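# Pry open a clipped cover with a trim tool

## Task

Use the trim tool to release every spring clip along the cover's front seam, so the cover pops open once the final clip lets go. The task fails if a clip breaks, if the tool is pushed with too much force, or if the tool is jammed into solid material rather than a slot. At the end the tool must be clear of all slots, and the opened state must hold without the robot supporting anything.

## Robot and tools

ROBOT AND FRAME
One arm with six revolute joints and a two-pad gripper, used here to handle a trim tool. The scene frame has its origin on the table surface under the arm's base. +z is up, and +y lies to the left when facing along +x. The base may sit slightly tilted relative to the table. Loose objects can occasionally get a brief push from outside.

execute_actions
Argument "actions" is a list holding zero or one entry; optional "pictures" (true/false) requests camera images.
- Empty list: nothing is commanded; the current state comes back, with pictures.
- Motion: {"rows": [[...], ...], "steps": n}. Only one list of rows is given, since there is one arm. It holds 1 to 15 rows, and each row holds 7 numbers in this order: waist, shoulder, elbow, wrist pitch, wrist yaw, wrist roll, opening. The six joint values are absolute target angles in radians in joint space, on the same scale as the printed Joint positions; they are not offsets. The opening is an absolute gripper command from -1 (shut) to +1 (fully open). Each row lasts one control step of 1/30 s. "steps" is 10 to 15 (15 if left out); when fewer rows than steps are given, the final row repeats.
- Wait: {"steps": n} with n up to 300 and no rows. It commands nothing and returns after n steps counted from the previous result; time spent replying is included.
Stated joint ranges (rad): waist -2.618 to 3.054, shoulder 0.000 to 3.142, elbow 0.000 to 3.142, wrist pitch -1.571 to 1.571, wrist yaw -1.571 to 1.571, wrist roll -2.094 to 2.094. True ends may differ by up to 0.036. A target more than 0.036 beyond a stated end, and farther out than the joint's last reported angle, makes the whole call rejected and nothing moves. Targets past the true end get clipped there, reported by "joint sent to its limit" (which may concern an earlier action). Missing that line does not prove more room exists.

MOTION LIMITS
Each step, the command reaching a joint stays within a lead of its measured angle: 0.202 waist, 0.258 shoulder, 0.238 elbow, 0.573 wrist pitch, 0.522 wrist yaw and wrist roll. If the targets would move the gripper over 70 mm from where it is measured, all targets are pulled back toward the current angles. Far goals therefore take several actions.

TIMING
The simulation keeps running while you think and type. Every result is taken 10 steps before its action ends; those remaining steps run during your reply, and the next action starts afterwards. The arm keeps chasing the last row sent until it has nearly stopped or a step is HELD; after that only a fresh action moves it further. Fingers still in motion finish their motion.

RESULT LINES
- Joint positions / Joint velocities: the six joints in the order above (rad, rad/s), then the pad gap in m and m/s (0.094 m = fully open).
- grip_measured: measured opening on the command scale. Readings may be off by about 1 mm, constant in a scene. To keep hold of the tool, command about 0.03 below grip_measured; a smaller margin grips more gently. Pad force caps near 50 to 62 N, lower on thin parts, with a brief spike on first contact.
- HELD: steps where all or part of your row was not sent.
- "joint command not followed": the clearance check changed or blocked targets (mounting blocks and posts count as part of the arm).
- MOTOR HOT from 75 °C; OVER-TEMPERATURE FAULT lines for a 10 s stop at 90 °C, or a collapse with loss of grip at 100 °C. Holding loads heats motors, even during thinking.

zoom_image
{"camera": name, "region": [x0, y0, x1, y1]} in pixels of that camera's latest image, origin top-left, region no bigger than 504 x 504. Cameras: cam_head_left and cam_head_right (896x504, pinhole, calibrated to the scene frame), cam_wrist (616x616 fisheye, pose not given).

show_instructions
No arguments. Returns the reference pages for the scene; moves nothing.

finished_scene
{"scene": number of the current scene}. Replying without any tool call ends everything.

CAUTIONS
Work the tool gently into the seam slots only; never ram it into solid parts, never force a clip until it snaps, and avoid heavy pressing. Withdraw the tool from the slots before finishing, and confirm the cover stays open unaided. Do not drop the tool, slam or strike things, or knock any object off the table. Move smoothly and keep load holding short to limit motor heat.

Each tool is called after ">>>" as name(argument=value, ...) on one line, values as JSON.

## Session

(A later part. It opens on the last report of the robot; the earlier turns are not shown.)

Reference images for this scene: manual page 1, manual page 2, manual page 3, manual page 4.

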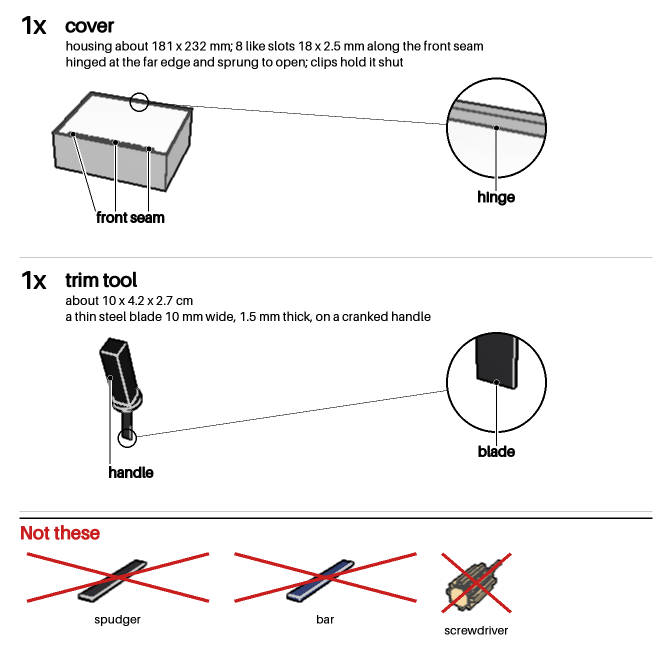

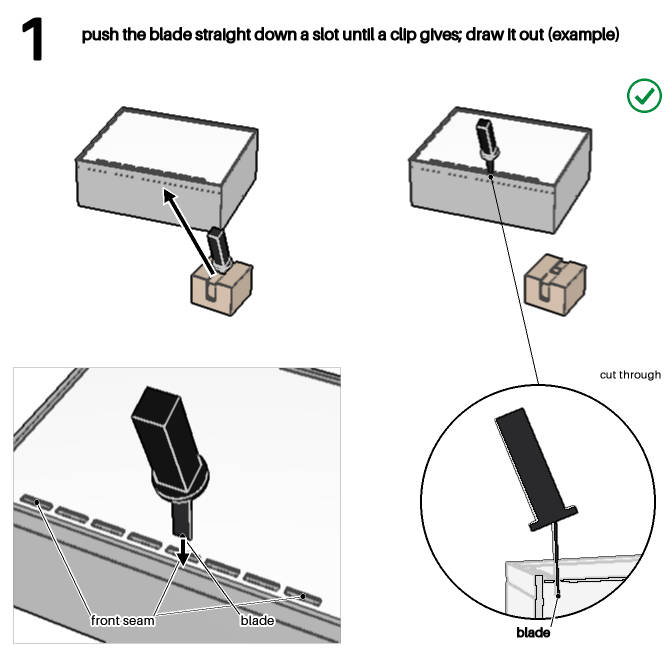

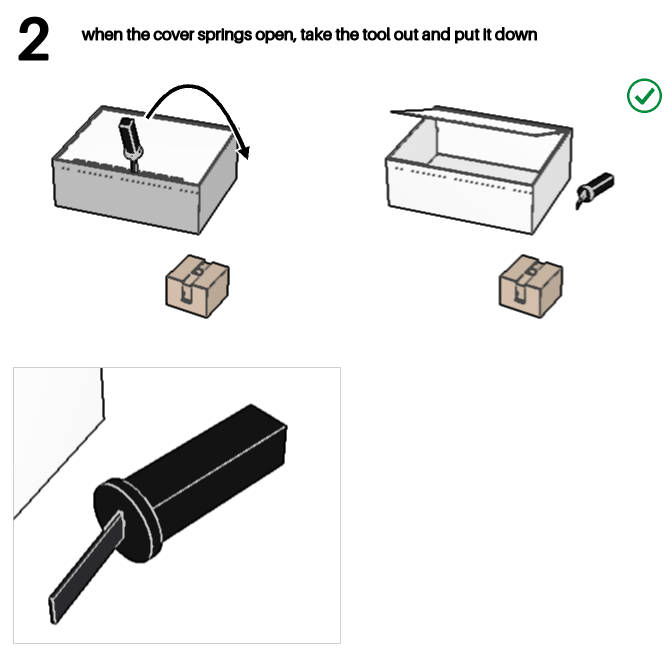

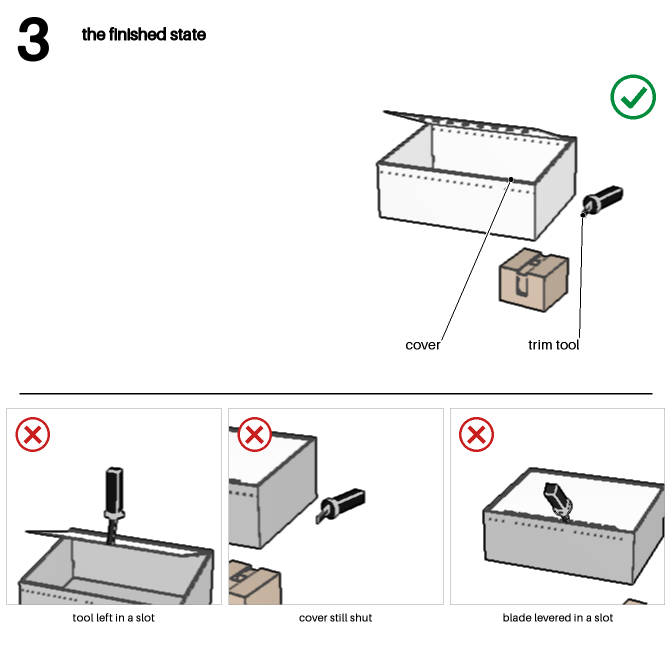

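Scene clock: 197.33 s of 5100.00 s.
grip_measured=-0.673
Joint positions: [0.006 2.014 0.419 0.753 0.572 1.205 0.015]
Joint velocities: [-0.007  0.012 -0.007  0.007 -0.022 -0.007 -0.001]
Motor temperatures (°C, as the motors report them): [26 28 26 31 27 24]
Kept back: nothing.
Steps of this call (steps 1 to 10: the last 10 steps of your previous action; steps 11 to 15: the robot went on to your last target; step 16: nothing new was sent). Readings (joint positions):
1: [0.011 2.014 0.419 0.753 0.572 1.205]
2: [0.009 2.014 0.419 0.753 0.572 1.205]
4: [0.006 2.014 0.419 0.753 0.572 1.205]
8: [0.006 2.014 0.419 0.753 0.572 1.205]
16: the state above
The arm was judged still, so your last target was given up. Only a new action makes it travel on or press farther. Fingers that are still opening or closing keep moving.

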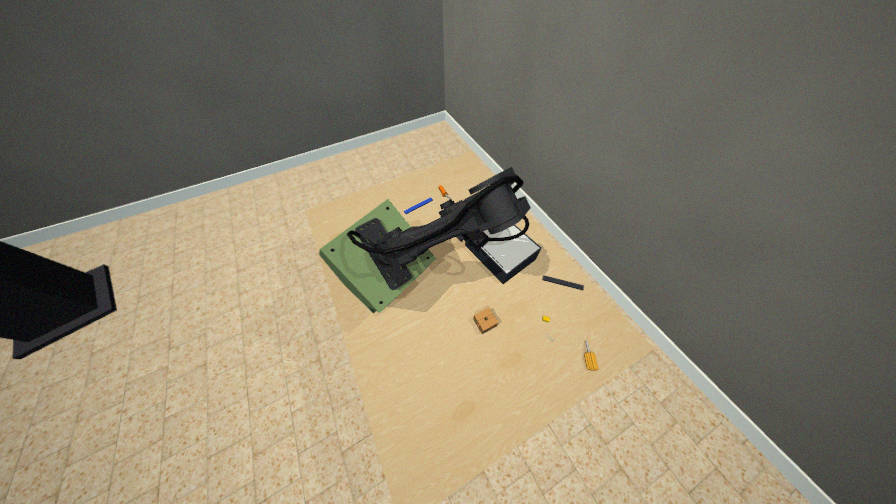

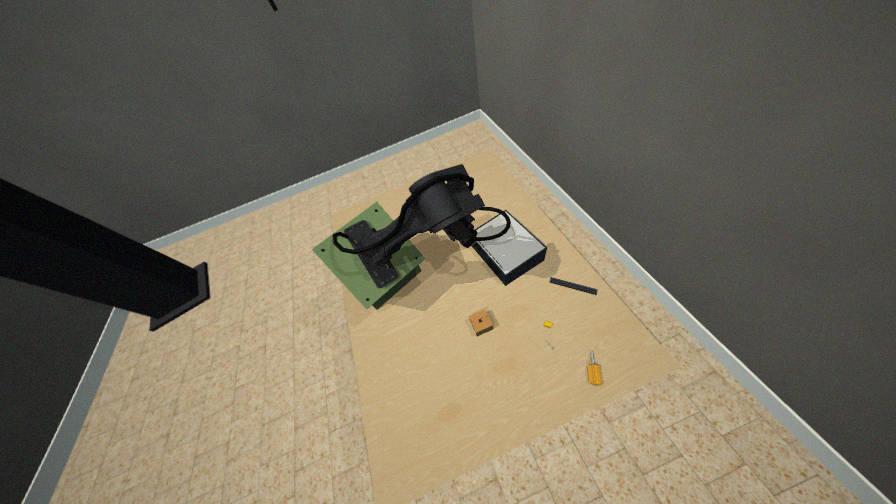

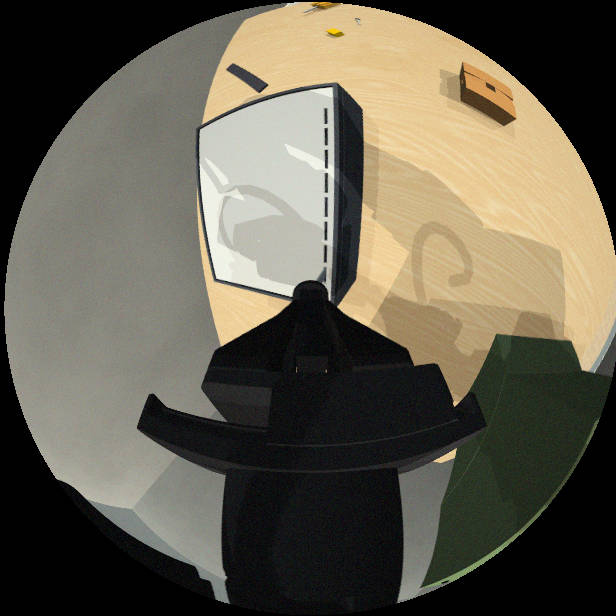

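>>> execute_actions(actions=[{"rows":[[0.001,2.016,0.400,0.764,0.562,1.211,-0.7],[0.001,2.016,0.400,0.764,0.557,1.211,-0.7],[0.001,2.016,0.400,0.764,0.553,1.211,-0.7],[0.001,2.016,0.400,0.764,0.550,1.211,-0.7]],"steps":12}])

>>> execute_actions(actions=[{"steps":16}], pictures=true)

>>> zoom_image(camera="cam_wrist", region=[295, 245, 365, 308])

Scene clock: 198.70 s of 5100.00 s.
grip_measured=-0.673
Joint positions: [0.006 2.014 0.419 0.753 0.571 1.205 0.015]
Joint velocities: [ 0.002  0.012  0.002  0.051 -0.081 -0.081 -0.   ]
Motor temperatures (°C, as the motors report them): [26 28 26 31 27 24]
Steps of this call (steps 1 to 39: nothing new was sent; steps 40 to 41: the first 2 steps of this action). Readings (joint positions):
40: [0.006 2.014 0.419 0.753 0.572 1.205]
41: the state above

Scene clock: 199.23 s of 5100.00 s.
grip_measured=-0.673
Joint positions: [0.006 2.014 0.419 0.753 0.56  1.205 0.015]
Joint velocities: [-0.002 -0.017 -0.007 -0.095  0.037 -0.095 -0.   ]
Motor temperatures (°C, as the motors report them): [26 28 26 31 27 24]
Kept back: nothing.
Steps of this call (steps 1 to 10: the last 10 steps of your previous action; steps 11 to 16: the robot went on to your last target). Readings (joint positions):
1: [0.006 2.014 0.419 0.753 0.569 1.205]
2: [0.006 2.014 0.419 0.753 0.568 1.205]
4: [0.006 2.014 0.419 0.753 0.564 1.205]
8: [0.006 2.014 0.419 0.753 0.562 1.205]
16: the state above

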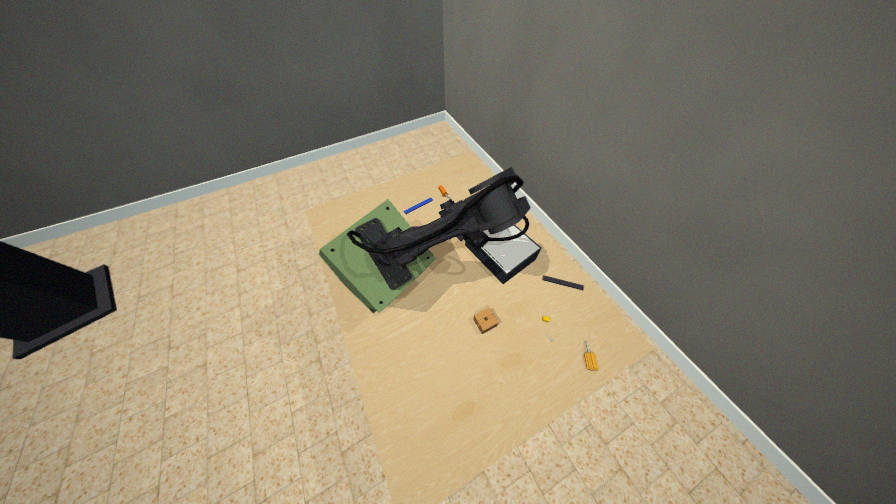

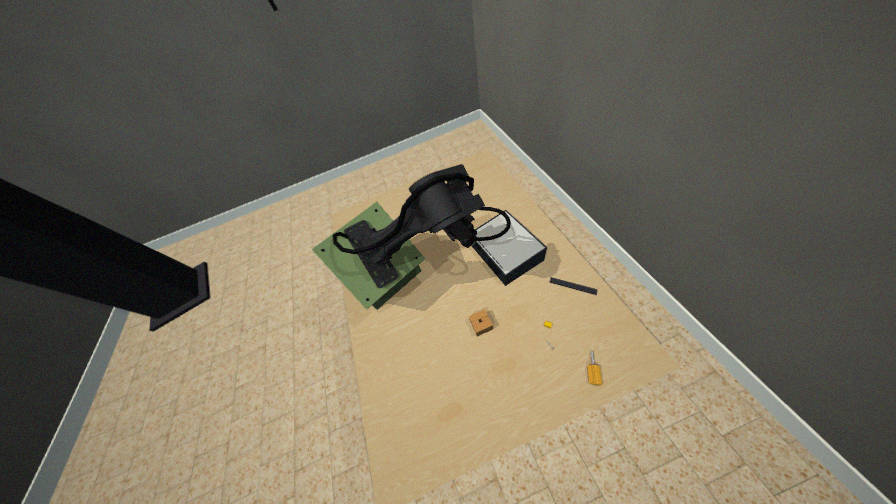

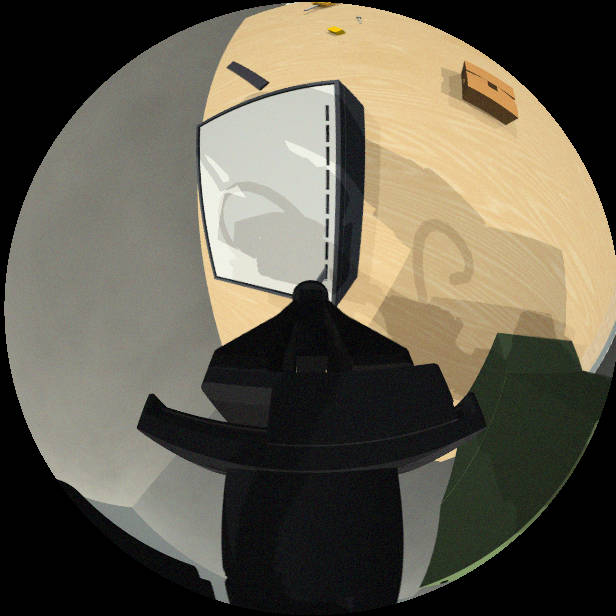

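Region (295, 245, 365, 308) of cam_wrist's 616x616 image, scaled by 7.200, with more detail than that image has; it fills the top 454 rows of this view, and the rest is white.

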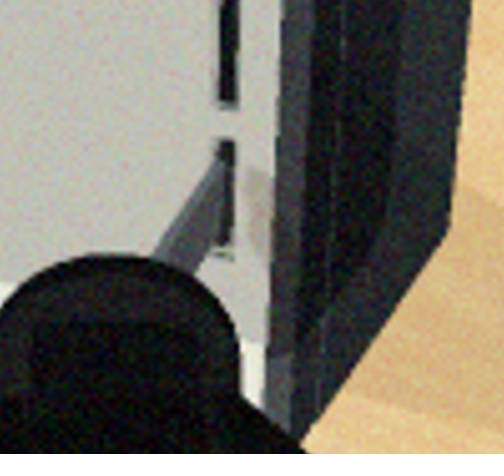

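>>> execute_actions(actions=[{"rows":[[0.001,2.040,0.400,0.766,0.550,1.211,-0.7],[0.001,2.041,0.400,0.769,0.550,1.211,-0.7],[0.001,2.042,0.400,0.771,0.550,1.211,-0.7],[0.001,2.043,0.400,0.773,0.550,1.211,-0.7],[0.001,2.043,0.400,0.774,0.550,1.211,-0.7]],"steps":12}])

>>> execute_actions(actions=[{"steps":16}], pictures=true)

>>> zoom_image(camera="cam_wrist", region=[295, 245, 365, 308])

Scene clock: 199.73 s of 5100.00 s.
grip_measured=-0.673
Joint positions: [0.006 2.015 0.419 0.754 0.56  1.205 0.015]
Joint velocities: [ 0.017  0.051  0.012  0.125 -0.037 -0.007 -0.001]
Motor temperatures (°C, as the motors report them): [26 28 26 31 27 24]
Steps of this call (steps 1 to 13: the robot went on to your last target; steps 14 to 15: the first 2 steps of this action). Readings (joint positions):
14: [0.006 2.014 0.419 0.754 0.560 1.205]
15: the state above

Scene clock: 200.27 s of 5100.00 s.
grip_measured=-0.673
Joint positions: [0.006 2.026 0.419 0.763 0.56  1.205 0.015]
Joint velocities: [-0.007  0.002  0.007 -0.007 -0.007 -0.007 -0.   ]
Motor temperatures (°C, as the motors report them): [26 28 26 31 27 24]
Kept back: nothing.
Steps of this call (steps 1 to 10: the last 10 steps of your previous action; steps 11 to 16: the robot went on to your last target). Readings (joint positions):
1: [0.006 2.017 0.419 0.757 0.560 1.205]
2: [0.006 2.019 0.419 0.759 0.560 1.205]
4: [0.006 2.024 0.419 0.759 0.560 1.205]
8: [0.006 2.026 0.419 0.760 0.560 1.205]
16: the state above

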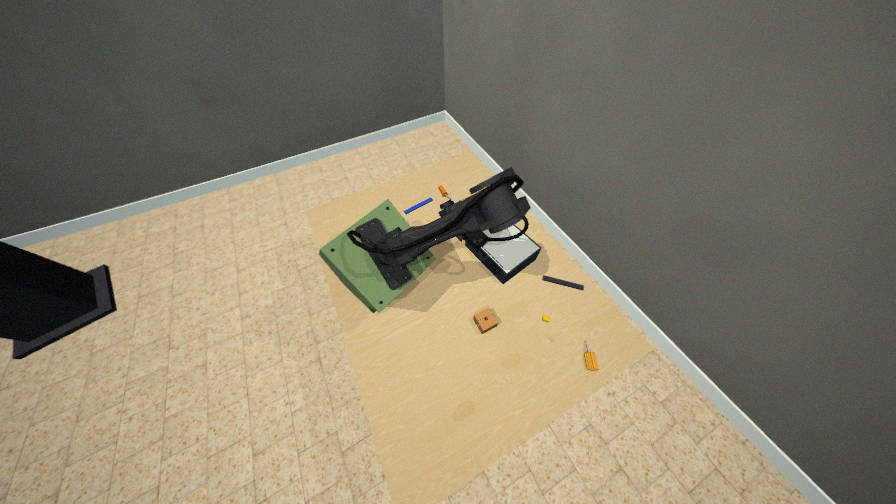

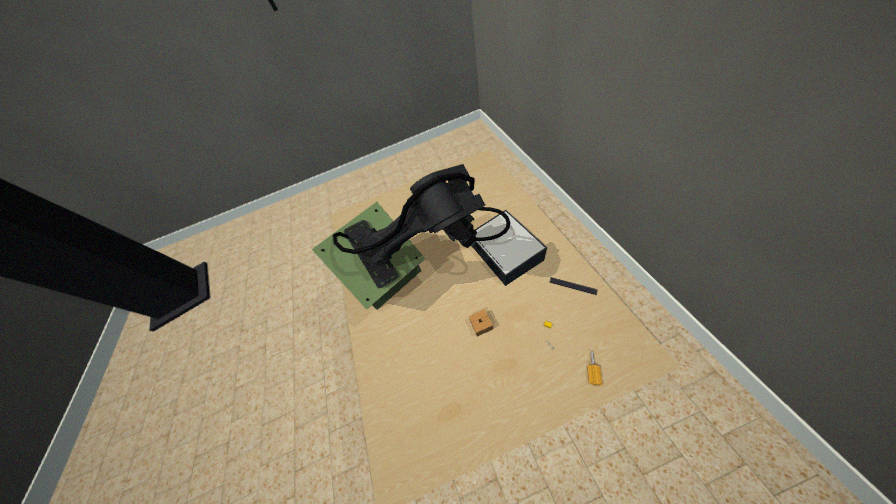

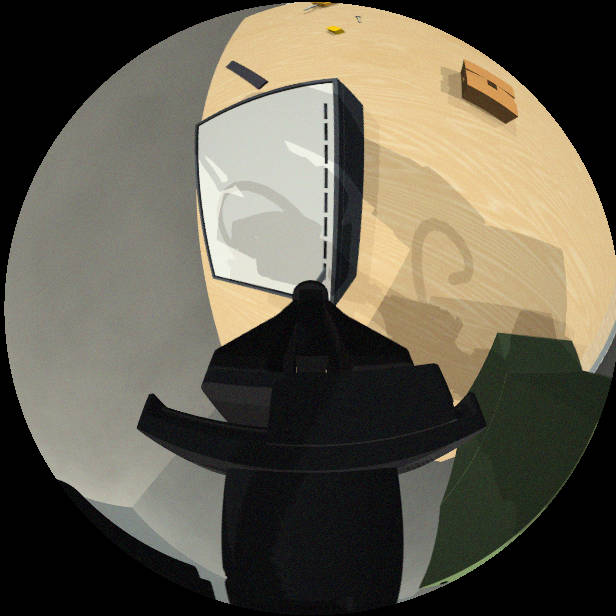

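Region (295, 245, 365, 308) of cam_wrist's 616x616 image, scaled by 7.200, with more detail than that image has; it fills the top 454 rows of this view, and the rest is white.

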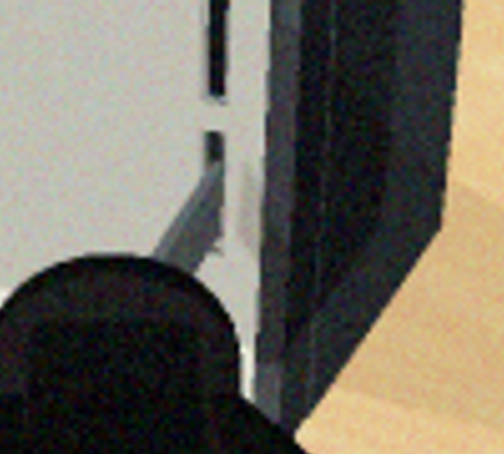

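>>> execute_actions(actions=[{"rows":[[0.001,2.046,0.400,0.779,0.550,1.211,-0.7],[0.001,2.050,0.400,0.782,0.550,1.211,-0.7],[0.001,2.053,0.400,0.785,0.550,1.211,-0.7],[0.001,2.054,0.400,0.787,0.550,1.211,-0.7],[0.001,2.055,0.400,0.789,0.550,1.211,-0.7]],"steps":12}])

>>> execute_actions(actions=[{"steps":16}], pictures=true)

>>> zoom_image(camera="cam_wrist", region=[295, 245, 365, 308])

Scene clock: 200.77 s of 5100.00 s.
grip_measured=-0.673
Joint positions: [0.006 2.026 0.419 0.764 0.56  1.205 0.015]
Joint velocities: [-0.007  0.002  0.012  0.022  0.051  0.051 -0.001]
Motor temperatures (°C, as the motors report them): [26 28 26 31 27 24]
Steps of this call (steps 1 to 13: the robot went on to your last target; steps 14 to 15: the first 2 steps of this action). Readings (joint positions):
14: [0.006 2.026 0.419 0.764 0.560 1.205]
15: the state above

Scene clock: 201.30 s of 5100.00 s.
grip_measured=-0.673
Joint positions: [0.006 2.037 0.419 0.777 0.56  1.205 0.015]
Joint velocities: [-0.017  0.002 -0.002 -0.037 -0.066 -0.037  0.   ]
Motor temperatures (°C, as the motors report them): [26 28 26 31 27 24]
Kept back: nothing.
Steps of this call (steps 1 to 10: the last 10 steps of your previous action; steps 11 to 16: the robot went on to your last target). Readings (joint positions):
1: [0.006 2.026 0.419 0.767 0.560 1.205]
2: [0.006 2.029 0.419 0.770 0.560 1.205]
4: [0.006 2.034 0.419 0.773 0.560 1.205]
8: [0.006 2.037 0.419 0.774 0.560 1.205]
16: the state above

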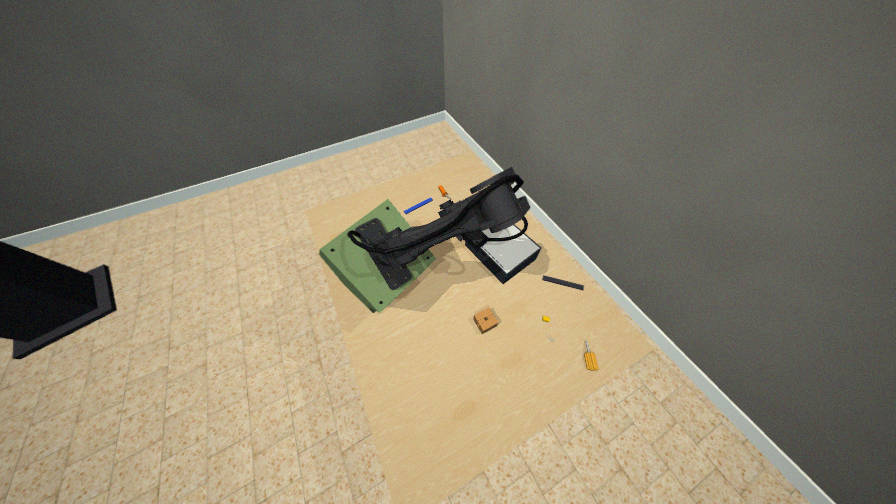

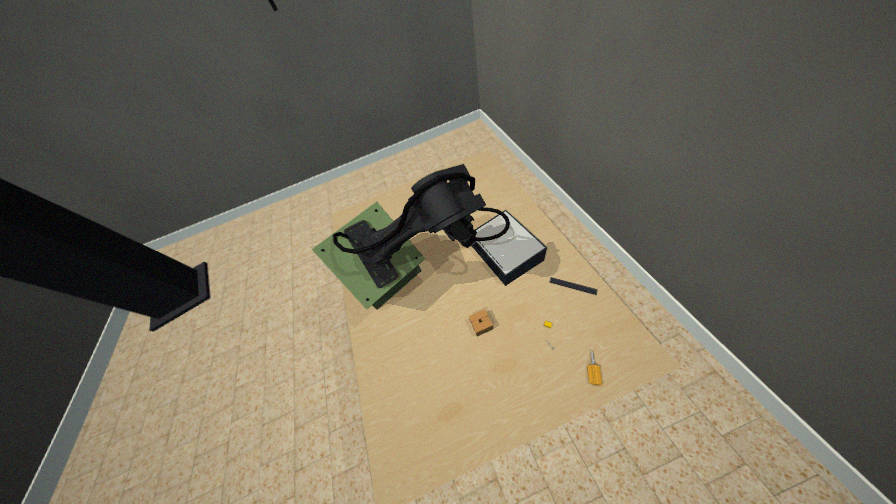

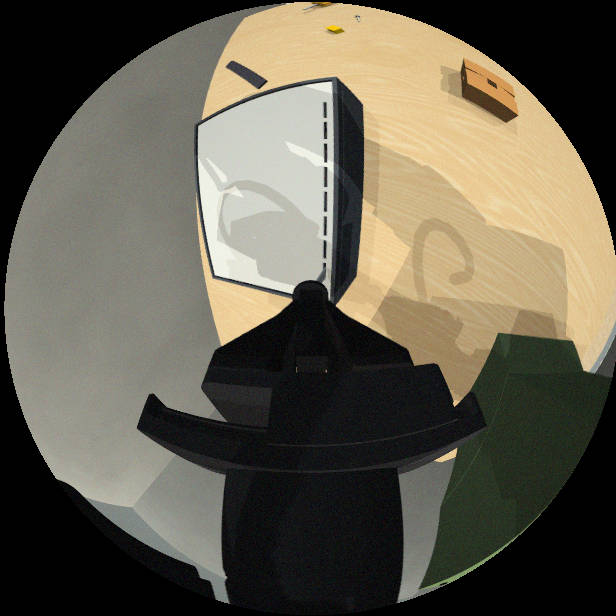

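Region (295, 245, 365, 308) of cam_wrist's 616x616 image, scaled by 7.200, with more detail than that image has; it fills the top 454 rows of this view, and the rest is white.

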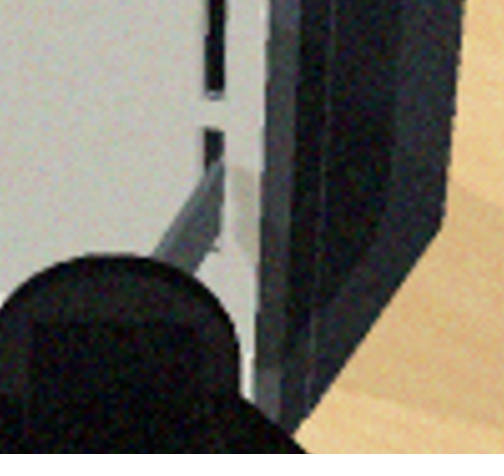

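>>> execute_actions(actions=[{"rows":[[0.001,2.040,0.400,0.790,0.550,1.211,-0.7],[0.001,2.040,0.400,0.792,0.550,1.211,-0.7],[0.001,2.040,0.400,0.793,0.550,1.211,-0.7]],"steps":11}])

>>> execute_actions(actions=[{"steps":16}], pictures=true)

>>> zoom_image(camera="cam_wrist", region=[295, 245, 365, 308])

Scene clock: 201.90 s of 5100.00 s.
grip_measured=-0.673
Joint positions: [0.006 2.037 0.419 0.778 0.56  1.205 0.015]
Joint velocities: [-0.007  0.007 -0.012 -0.007 -0.051 -0.051 -0.001]
Motor temperatures (°C, as the motors report them): [26 28 26 31 27 24]
Steps of this call (steps 1 to 15: the robot went on to your last target; steps 16 to 17: nothing new was sent; step 18: the first step of this action). Readings (joint positions):
18: the state above

Scene clock: 202.43 s of 5100.00 s.
grip_measured=-0.673
Joint positions: [0.006 2.037 0.419 0.782 0.56  1.205 0.015]
Joint velocities: [-0.017 -0.012  0.007 -0.022 -0.022 -0.022 -0.   ]
Motor temperatures (°C, as the motors report them): [26 28 26 31 27 24]
Kept back: nothing.
Steps of this call (steps 1 to 10: the last 10 steps of your previous action; steps 11 to 15: the robot went on to your last target; step 16: nothing new was sent). Readings (joint positions):
1: [0.006 2.037 0.419 0.778 0.560 1.205]
2: [0.006 2.037 0.419 0.779 0.560 1.205]
4: [0.006 2.037 0.419 0.780 0.560 1.205]
8: [0.006 2.037 0.419 0.781 0.560 1.205]
16: the state above
The arm was judged still, so your last target was given up. Only a new action makes it travel on or press farther. Fingers that are still opening or closing keep moving.

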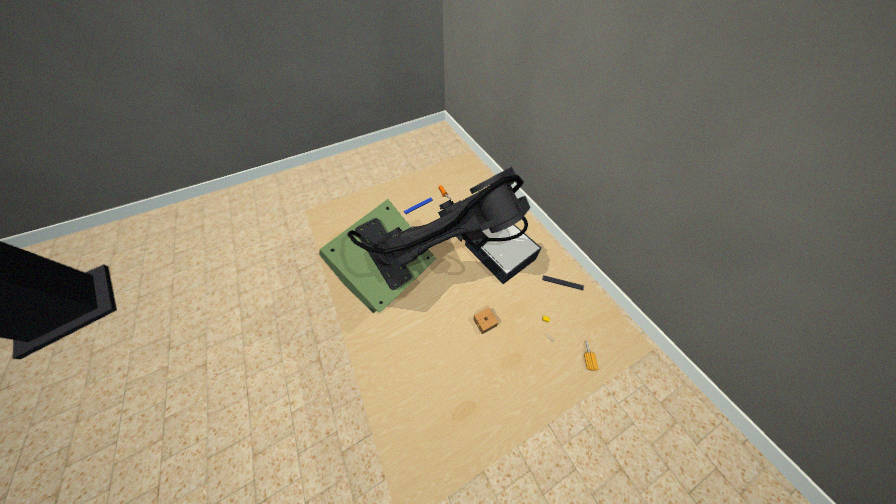

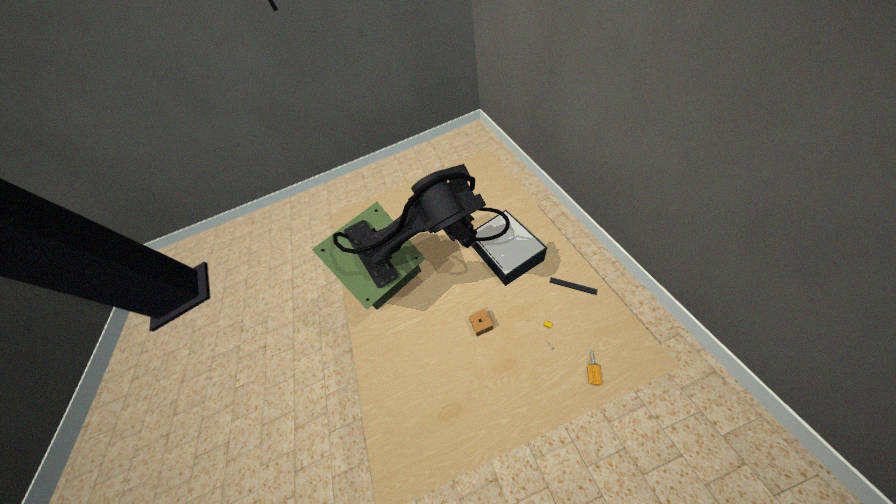

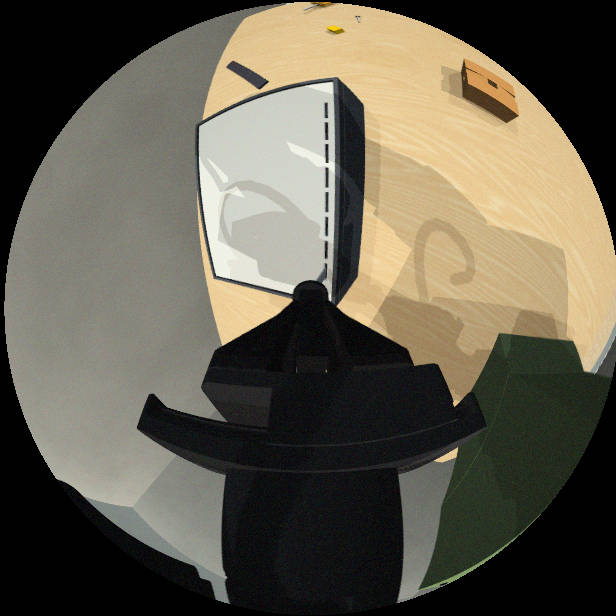

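Region (295, 245, 365, 308) of cam_wrist's 616x616 image, scaled by 7.200, with more detail than that image has; it fills the top 454 rows of this view, and the rest is white.

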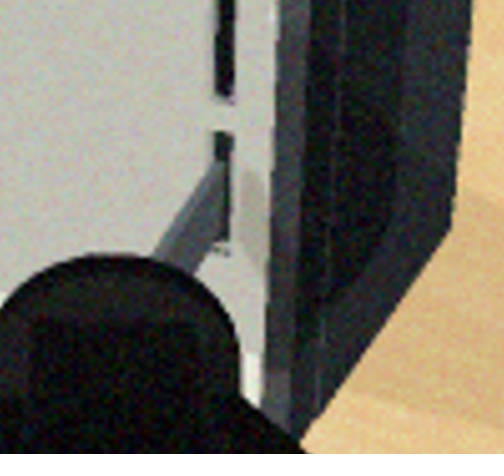

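>>> execute_actions(actions=[{"rows":[[-0.003,2.064,0.400,0.798,0.550,1.195,-0.7],[-0.007,2.067,0.400,0.802,0.548,1.193,-0.7],[-0.011,2.070,0.400,0.806,0.546,1.192,-0.7],[-0.014,2.073,0.400,0.810,0.545,1.191,-0.7],[-0.016,2.076,0.400,0.813,0.544,1.190,-0.7],[-0.017,2.079,0.400,0.816,0.543,1.189,-0.7],[-0.018,2.082,0.400,0.819,0.542,1.188,-0.7],[-0.019,2.085,0.400,0.822,0.541,1.188,-0.7]],"steps":12}])

>>> execute_actions(actions=[{"steps":16}], pictures=true)

>>> zoom_image(camera="cam_wrist", region=[295, 245, 365, 308])

Scene clock: 203.40 s of 5100.00 s.
grip_measured=-0.673
Joint positions: [0.005 2.039 0.419 0.785 0.559 1.205 0.015]
Joint velocities: [-0.042  0.061 -0.022  0.139  0.022 -0.066 -0.001]
Motor temperatures (°C, as the motors report them): [26 28 26 31 27 24]
Steps of this call (steps 1 to 27: nothing new was sent; steps 28 to 29: the first 2 steps of this action). Readings (joint positions):
28: [0.006 2.037 0.419 0.783 0.560 1.205]
29: the state above

Scene clock: 203.93 s of 5100.00 s.
grip_measured=-0.673
Joint positions: [-0.009  2.063  0.418  0.816  0.55   1.2    0.015]
Joint velocities: [-0.002  0.007 -0.017 -0.081 -0.051 -0.022  0.001]
Motor temperatures (°C, as the motors report them): [26 28 26 31 27 24]
Kept back: nothing.
Steps of this call (steps 1 to 10: the last 10 steps of your previous action; steps 11 to 16: the robot went on to your last target). Readings (joint positions):
1: [0.003 2.042 0.419 0.789 0.558 1.204]
2: [-0.001 2.047 0.419 0.791 0.557 1.204]
4: [-0.008 2.055 0.419 0.796 0.556 1.203]
8: [-0.009 2.060 0.418 0.809 0.552 1.201]
16: the state above

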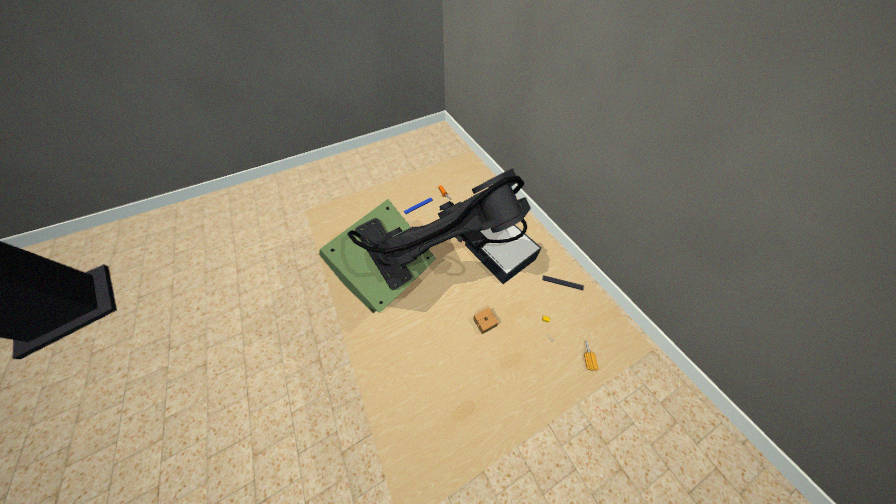

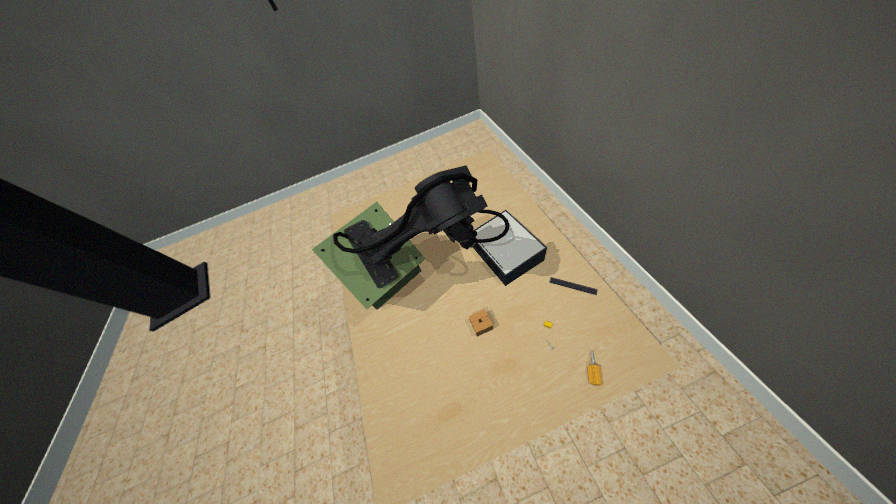

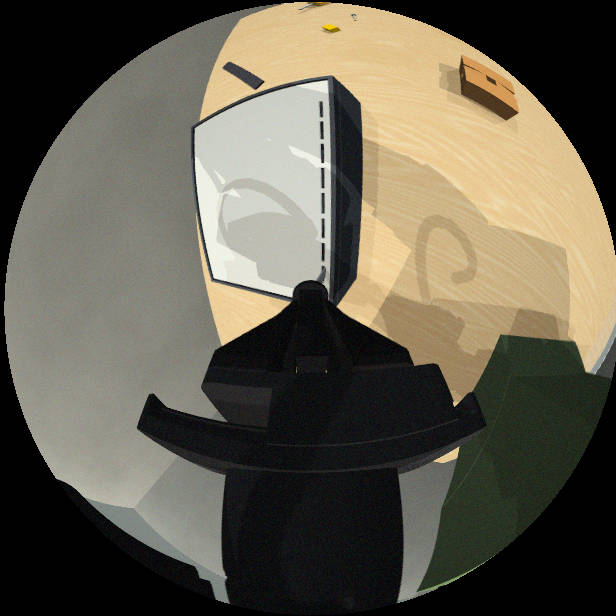

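Region (295, 245, 365, 308) of cam_wrist's 616x616 image, scaled by 7.200, with more detail than that image has; it fills the top 454 rows of this view, and the rest is white.

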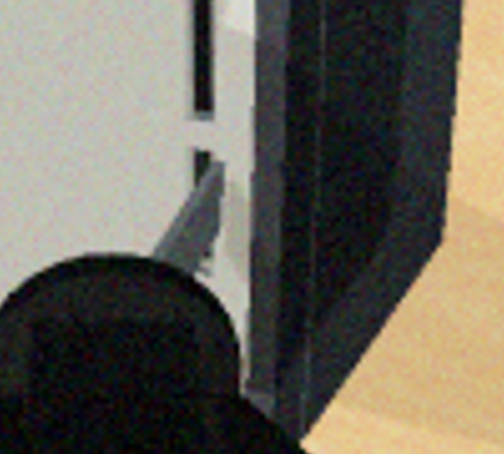

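>>> execute_actions(actions=[{"rows":[[-0.009,2.055,0.400,0.826,0.550,1.200,-0.7],[-0.009,2.050,0.400,0.829,0.550,1.200,-0.7],[-0.009,2.048,0.400,0.831,0.550,1.200,-0.7],[-0.009,2.048,0.400,0.832,0.550,1.200,-0.7]],"steps":11}])

>>> execute_actions(actions=[{"steps":16}], pictures=true)

>>> zoom_image(camera="cam_wrist", region=[295, 245, 365, 308])

Scene clock: 204.40 s of 5100.00 s.
grip_measured=-0.673
Joint positions: [-0.009  2.063  0.418  0.817  0.55   1.2    0.015]
Joint velocities: [-0.007  0.002  0.002 -0.051 -0.022 -0.051  0.   ]
Motor temperatures (°C, as the motors report them): [26 28 26 31 27 24]
Steps of this call (steps 1 to 13: the robot went on to your last target; step 14: the first step of this action). Readings (joint positions):
14: the state above

Scene clock: 204.93 s of 5100.00 s.
grip_measured=-0.673
Joint positions: [-0.009  2.063  0.418  0.821  0.55   1.2    0.015]
Joint velocities: [-0.012  0.002  0.002 -0.081 -0.037 -0.051 -0.   ]
Motor temperatures (°C, as the motors report them): [26 28 26 31 27 24]
Kept back: nothing.
Steps of this call (steps 1 to 10: the last 10 steps of your previous action; steps 11 to 15: the robot went on to your last target; step 16: nothing new was sent). Readings (joint positions):
1: [-0.009 2.063 0.418 0.817 0.550 1.200]
2: [-0.009 2.063 0.418 0.818 0.550 1.200]
4: [-0.009 2.063 0.418 0.819 0.550 1.200]
8: [-0.009 2.063 0.418 0.820 0.550 1.200]
16: the state above
The arm was judged still, so your last target was given up. Only a new action makes it travel on or press farther. Fingers that are still opening or closing keep moving.

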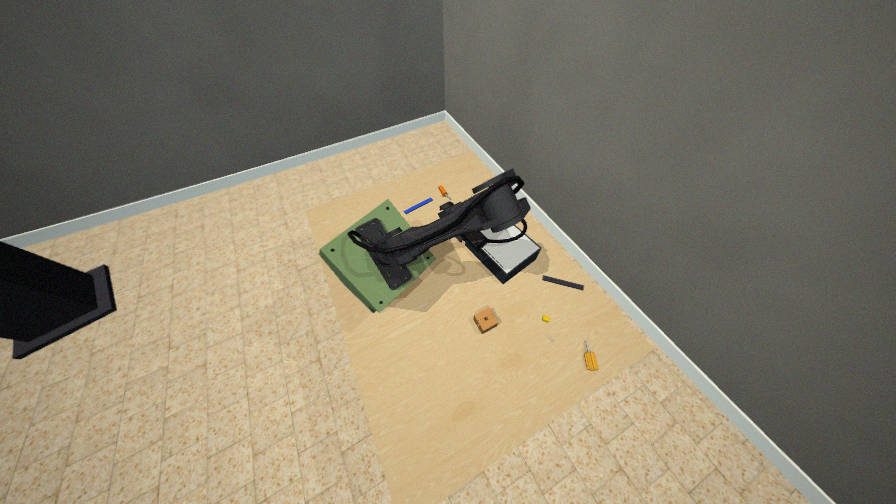

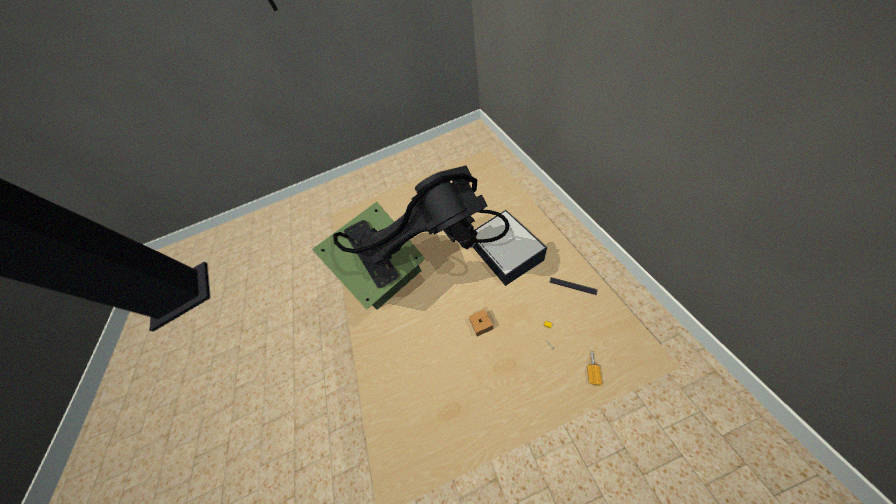

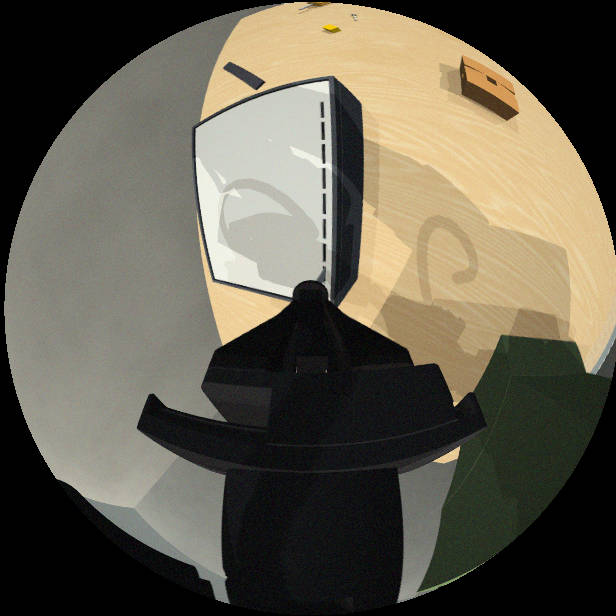

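Region (295, 245, 365, 308) of cam_wrist's 616x616 image, scaled by 7.200, with more detail than that image has; it fills the top 454 rows of this view, and the rest is white.

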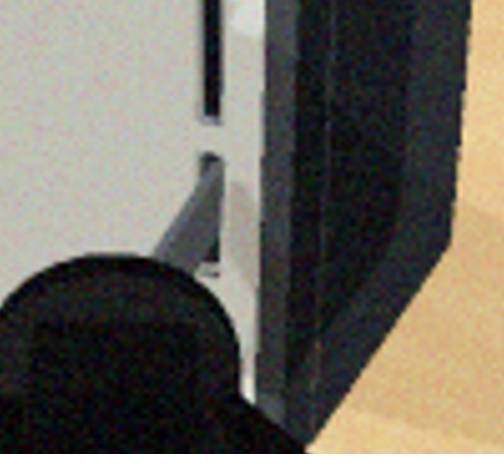

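>>> execute_actions(actions=[{"rows":[[-0.009,2.048,0.400,0.832,0.538,1.200,-0.7],[-0.009,2.048,0.400,0.832,0.534,1.200,-0.7],[-0.009,2.048,0.400,0.832,0.531,1.200,-0.7],[-0.009,2.048,0.400,0.832,0.530,1.200,-0.7]],"steps":12}])

>>> execute_actions(actions=[{"steps":16}], pictures=true)

>>> zoom_image(camera="cam_wrist", region=[295, 245, 365, 308])

Scene clock: 205.57 s of 5100.00 s.
grip_measured=-0.673
Joint positions: [-0.009  2.063  0.418  0.821  0.549  1.2    0.015]
Joint velocities: [-0.007  0.007 -0.007  0.051  0.022 -0.066  0.001]
Motor temperatures (°C, as the motors report them): [26 28 26 31 27 24]
Steps of this call (steps 1 to 17: nothing new was sent; steps 18 to 19: the first 2 steps of this action). Readings (joint positions):
18: [-0.009 2.063 0.418 0.821 0.550 1.200]
19: the state above

Scene clock: 206.10 s of 5100.00 s.
grip_measured=-0.673
Joint positions: [-0.009  2.063  0.418  0.821  0.54   1.2    0.015]
Joint velocities: [ 0.007 -0.017  0.002 -0.007 -0.051  0.007 -0.   ]
Motor temperatures (°C, as the motors report them): [26 28 26 31 27 24]
Kept back: nothing.
Steps of this call (steps 1 to 10: the last 10 steps of your previous action; steps 11 to 15: the robot went on to your last target; step 16: nothing new was sent). Readings (joint positions):
1: [-0.009 2.063 0.418 0.821 0.547 1.200]
2: [-0.009 2.063 0.418 0.821 0.546 1.200]
4: [-0.009 2.063 0.418 0.821 0.544 1.200]
8: [-0.009 2.063 0.418 0.821 0.542 1.200]
16: the state above
The arm was judged still, so your last target was given up. Only a new action makes it travel on or press farther. Fingers that are still opening or closing keep moving.

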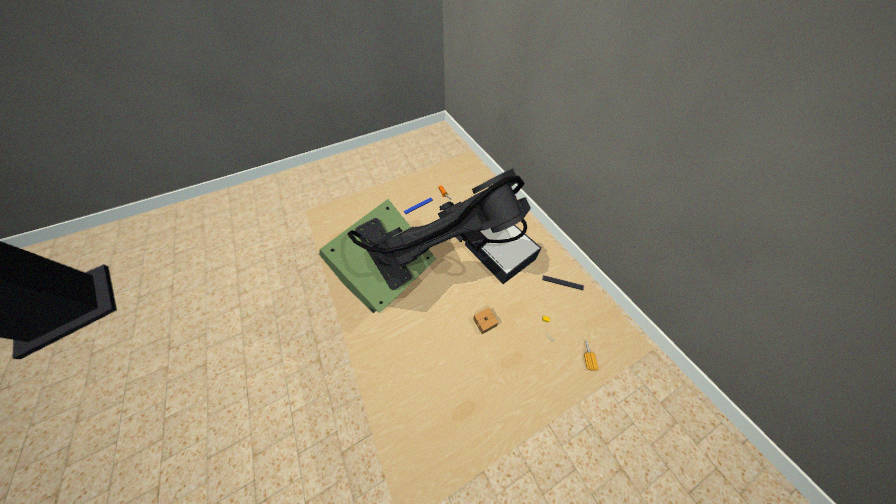

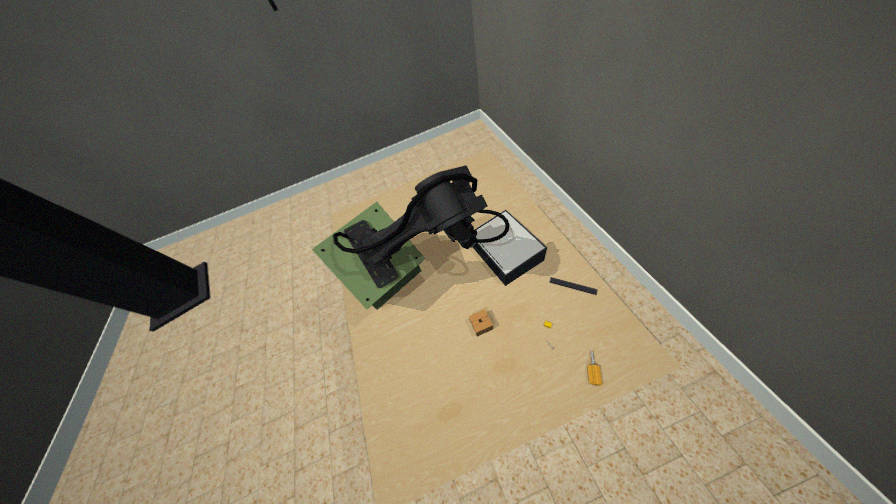

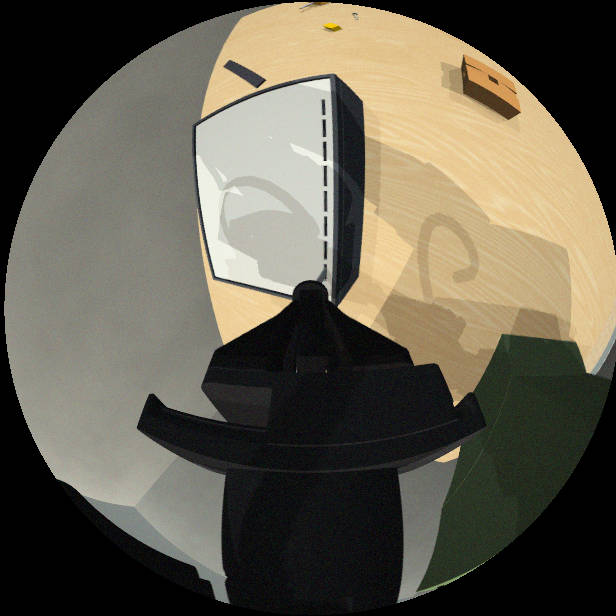

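Region (295, 245, 365, 308) of cam_wrist's 616x616 image, scaled by 7.200, with more detail than that image has; it fills the top 454 rows of this view, and the rest is white.

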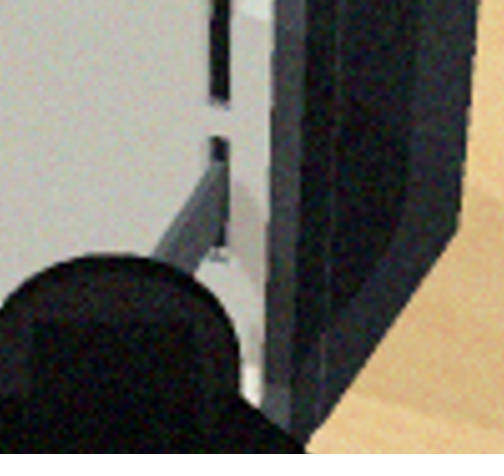

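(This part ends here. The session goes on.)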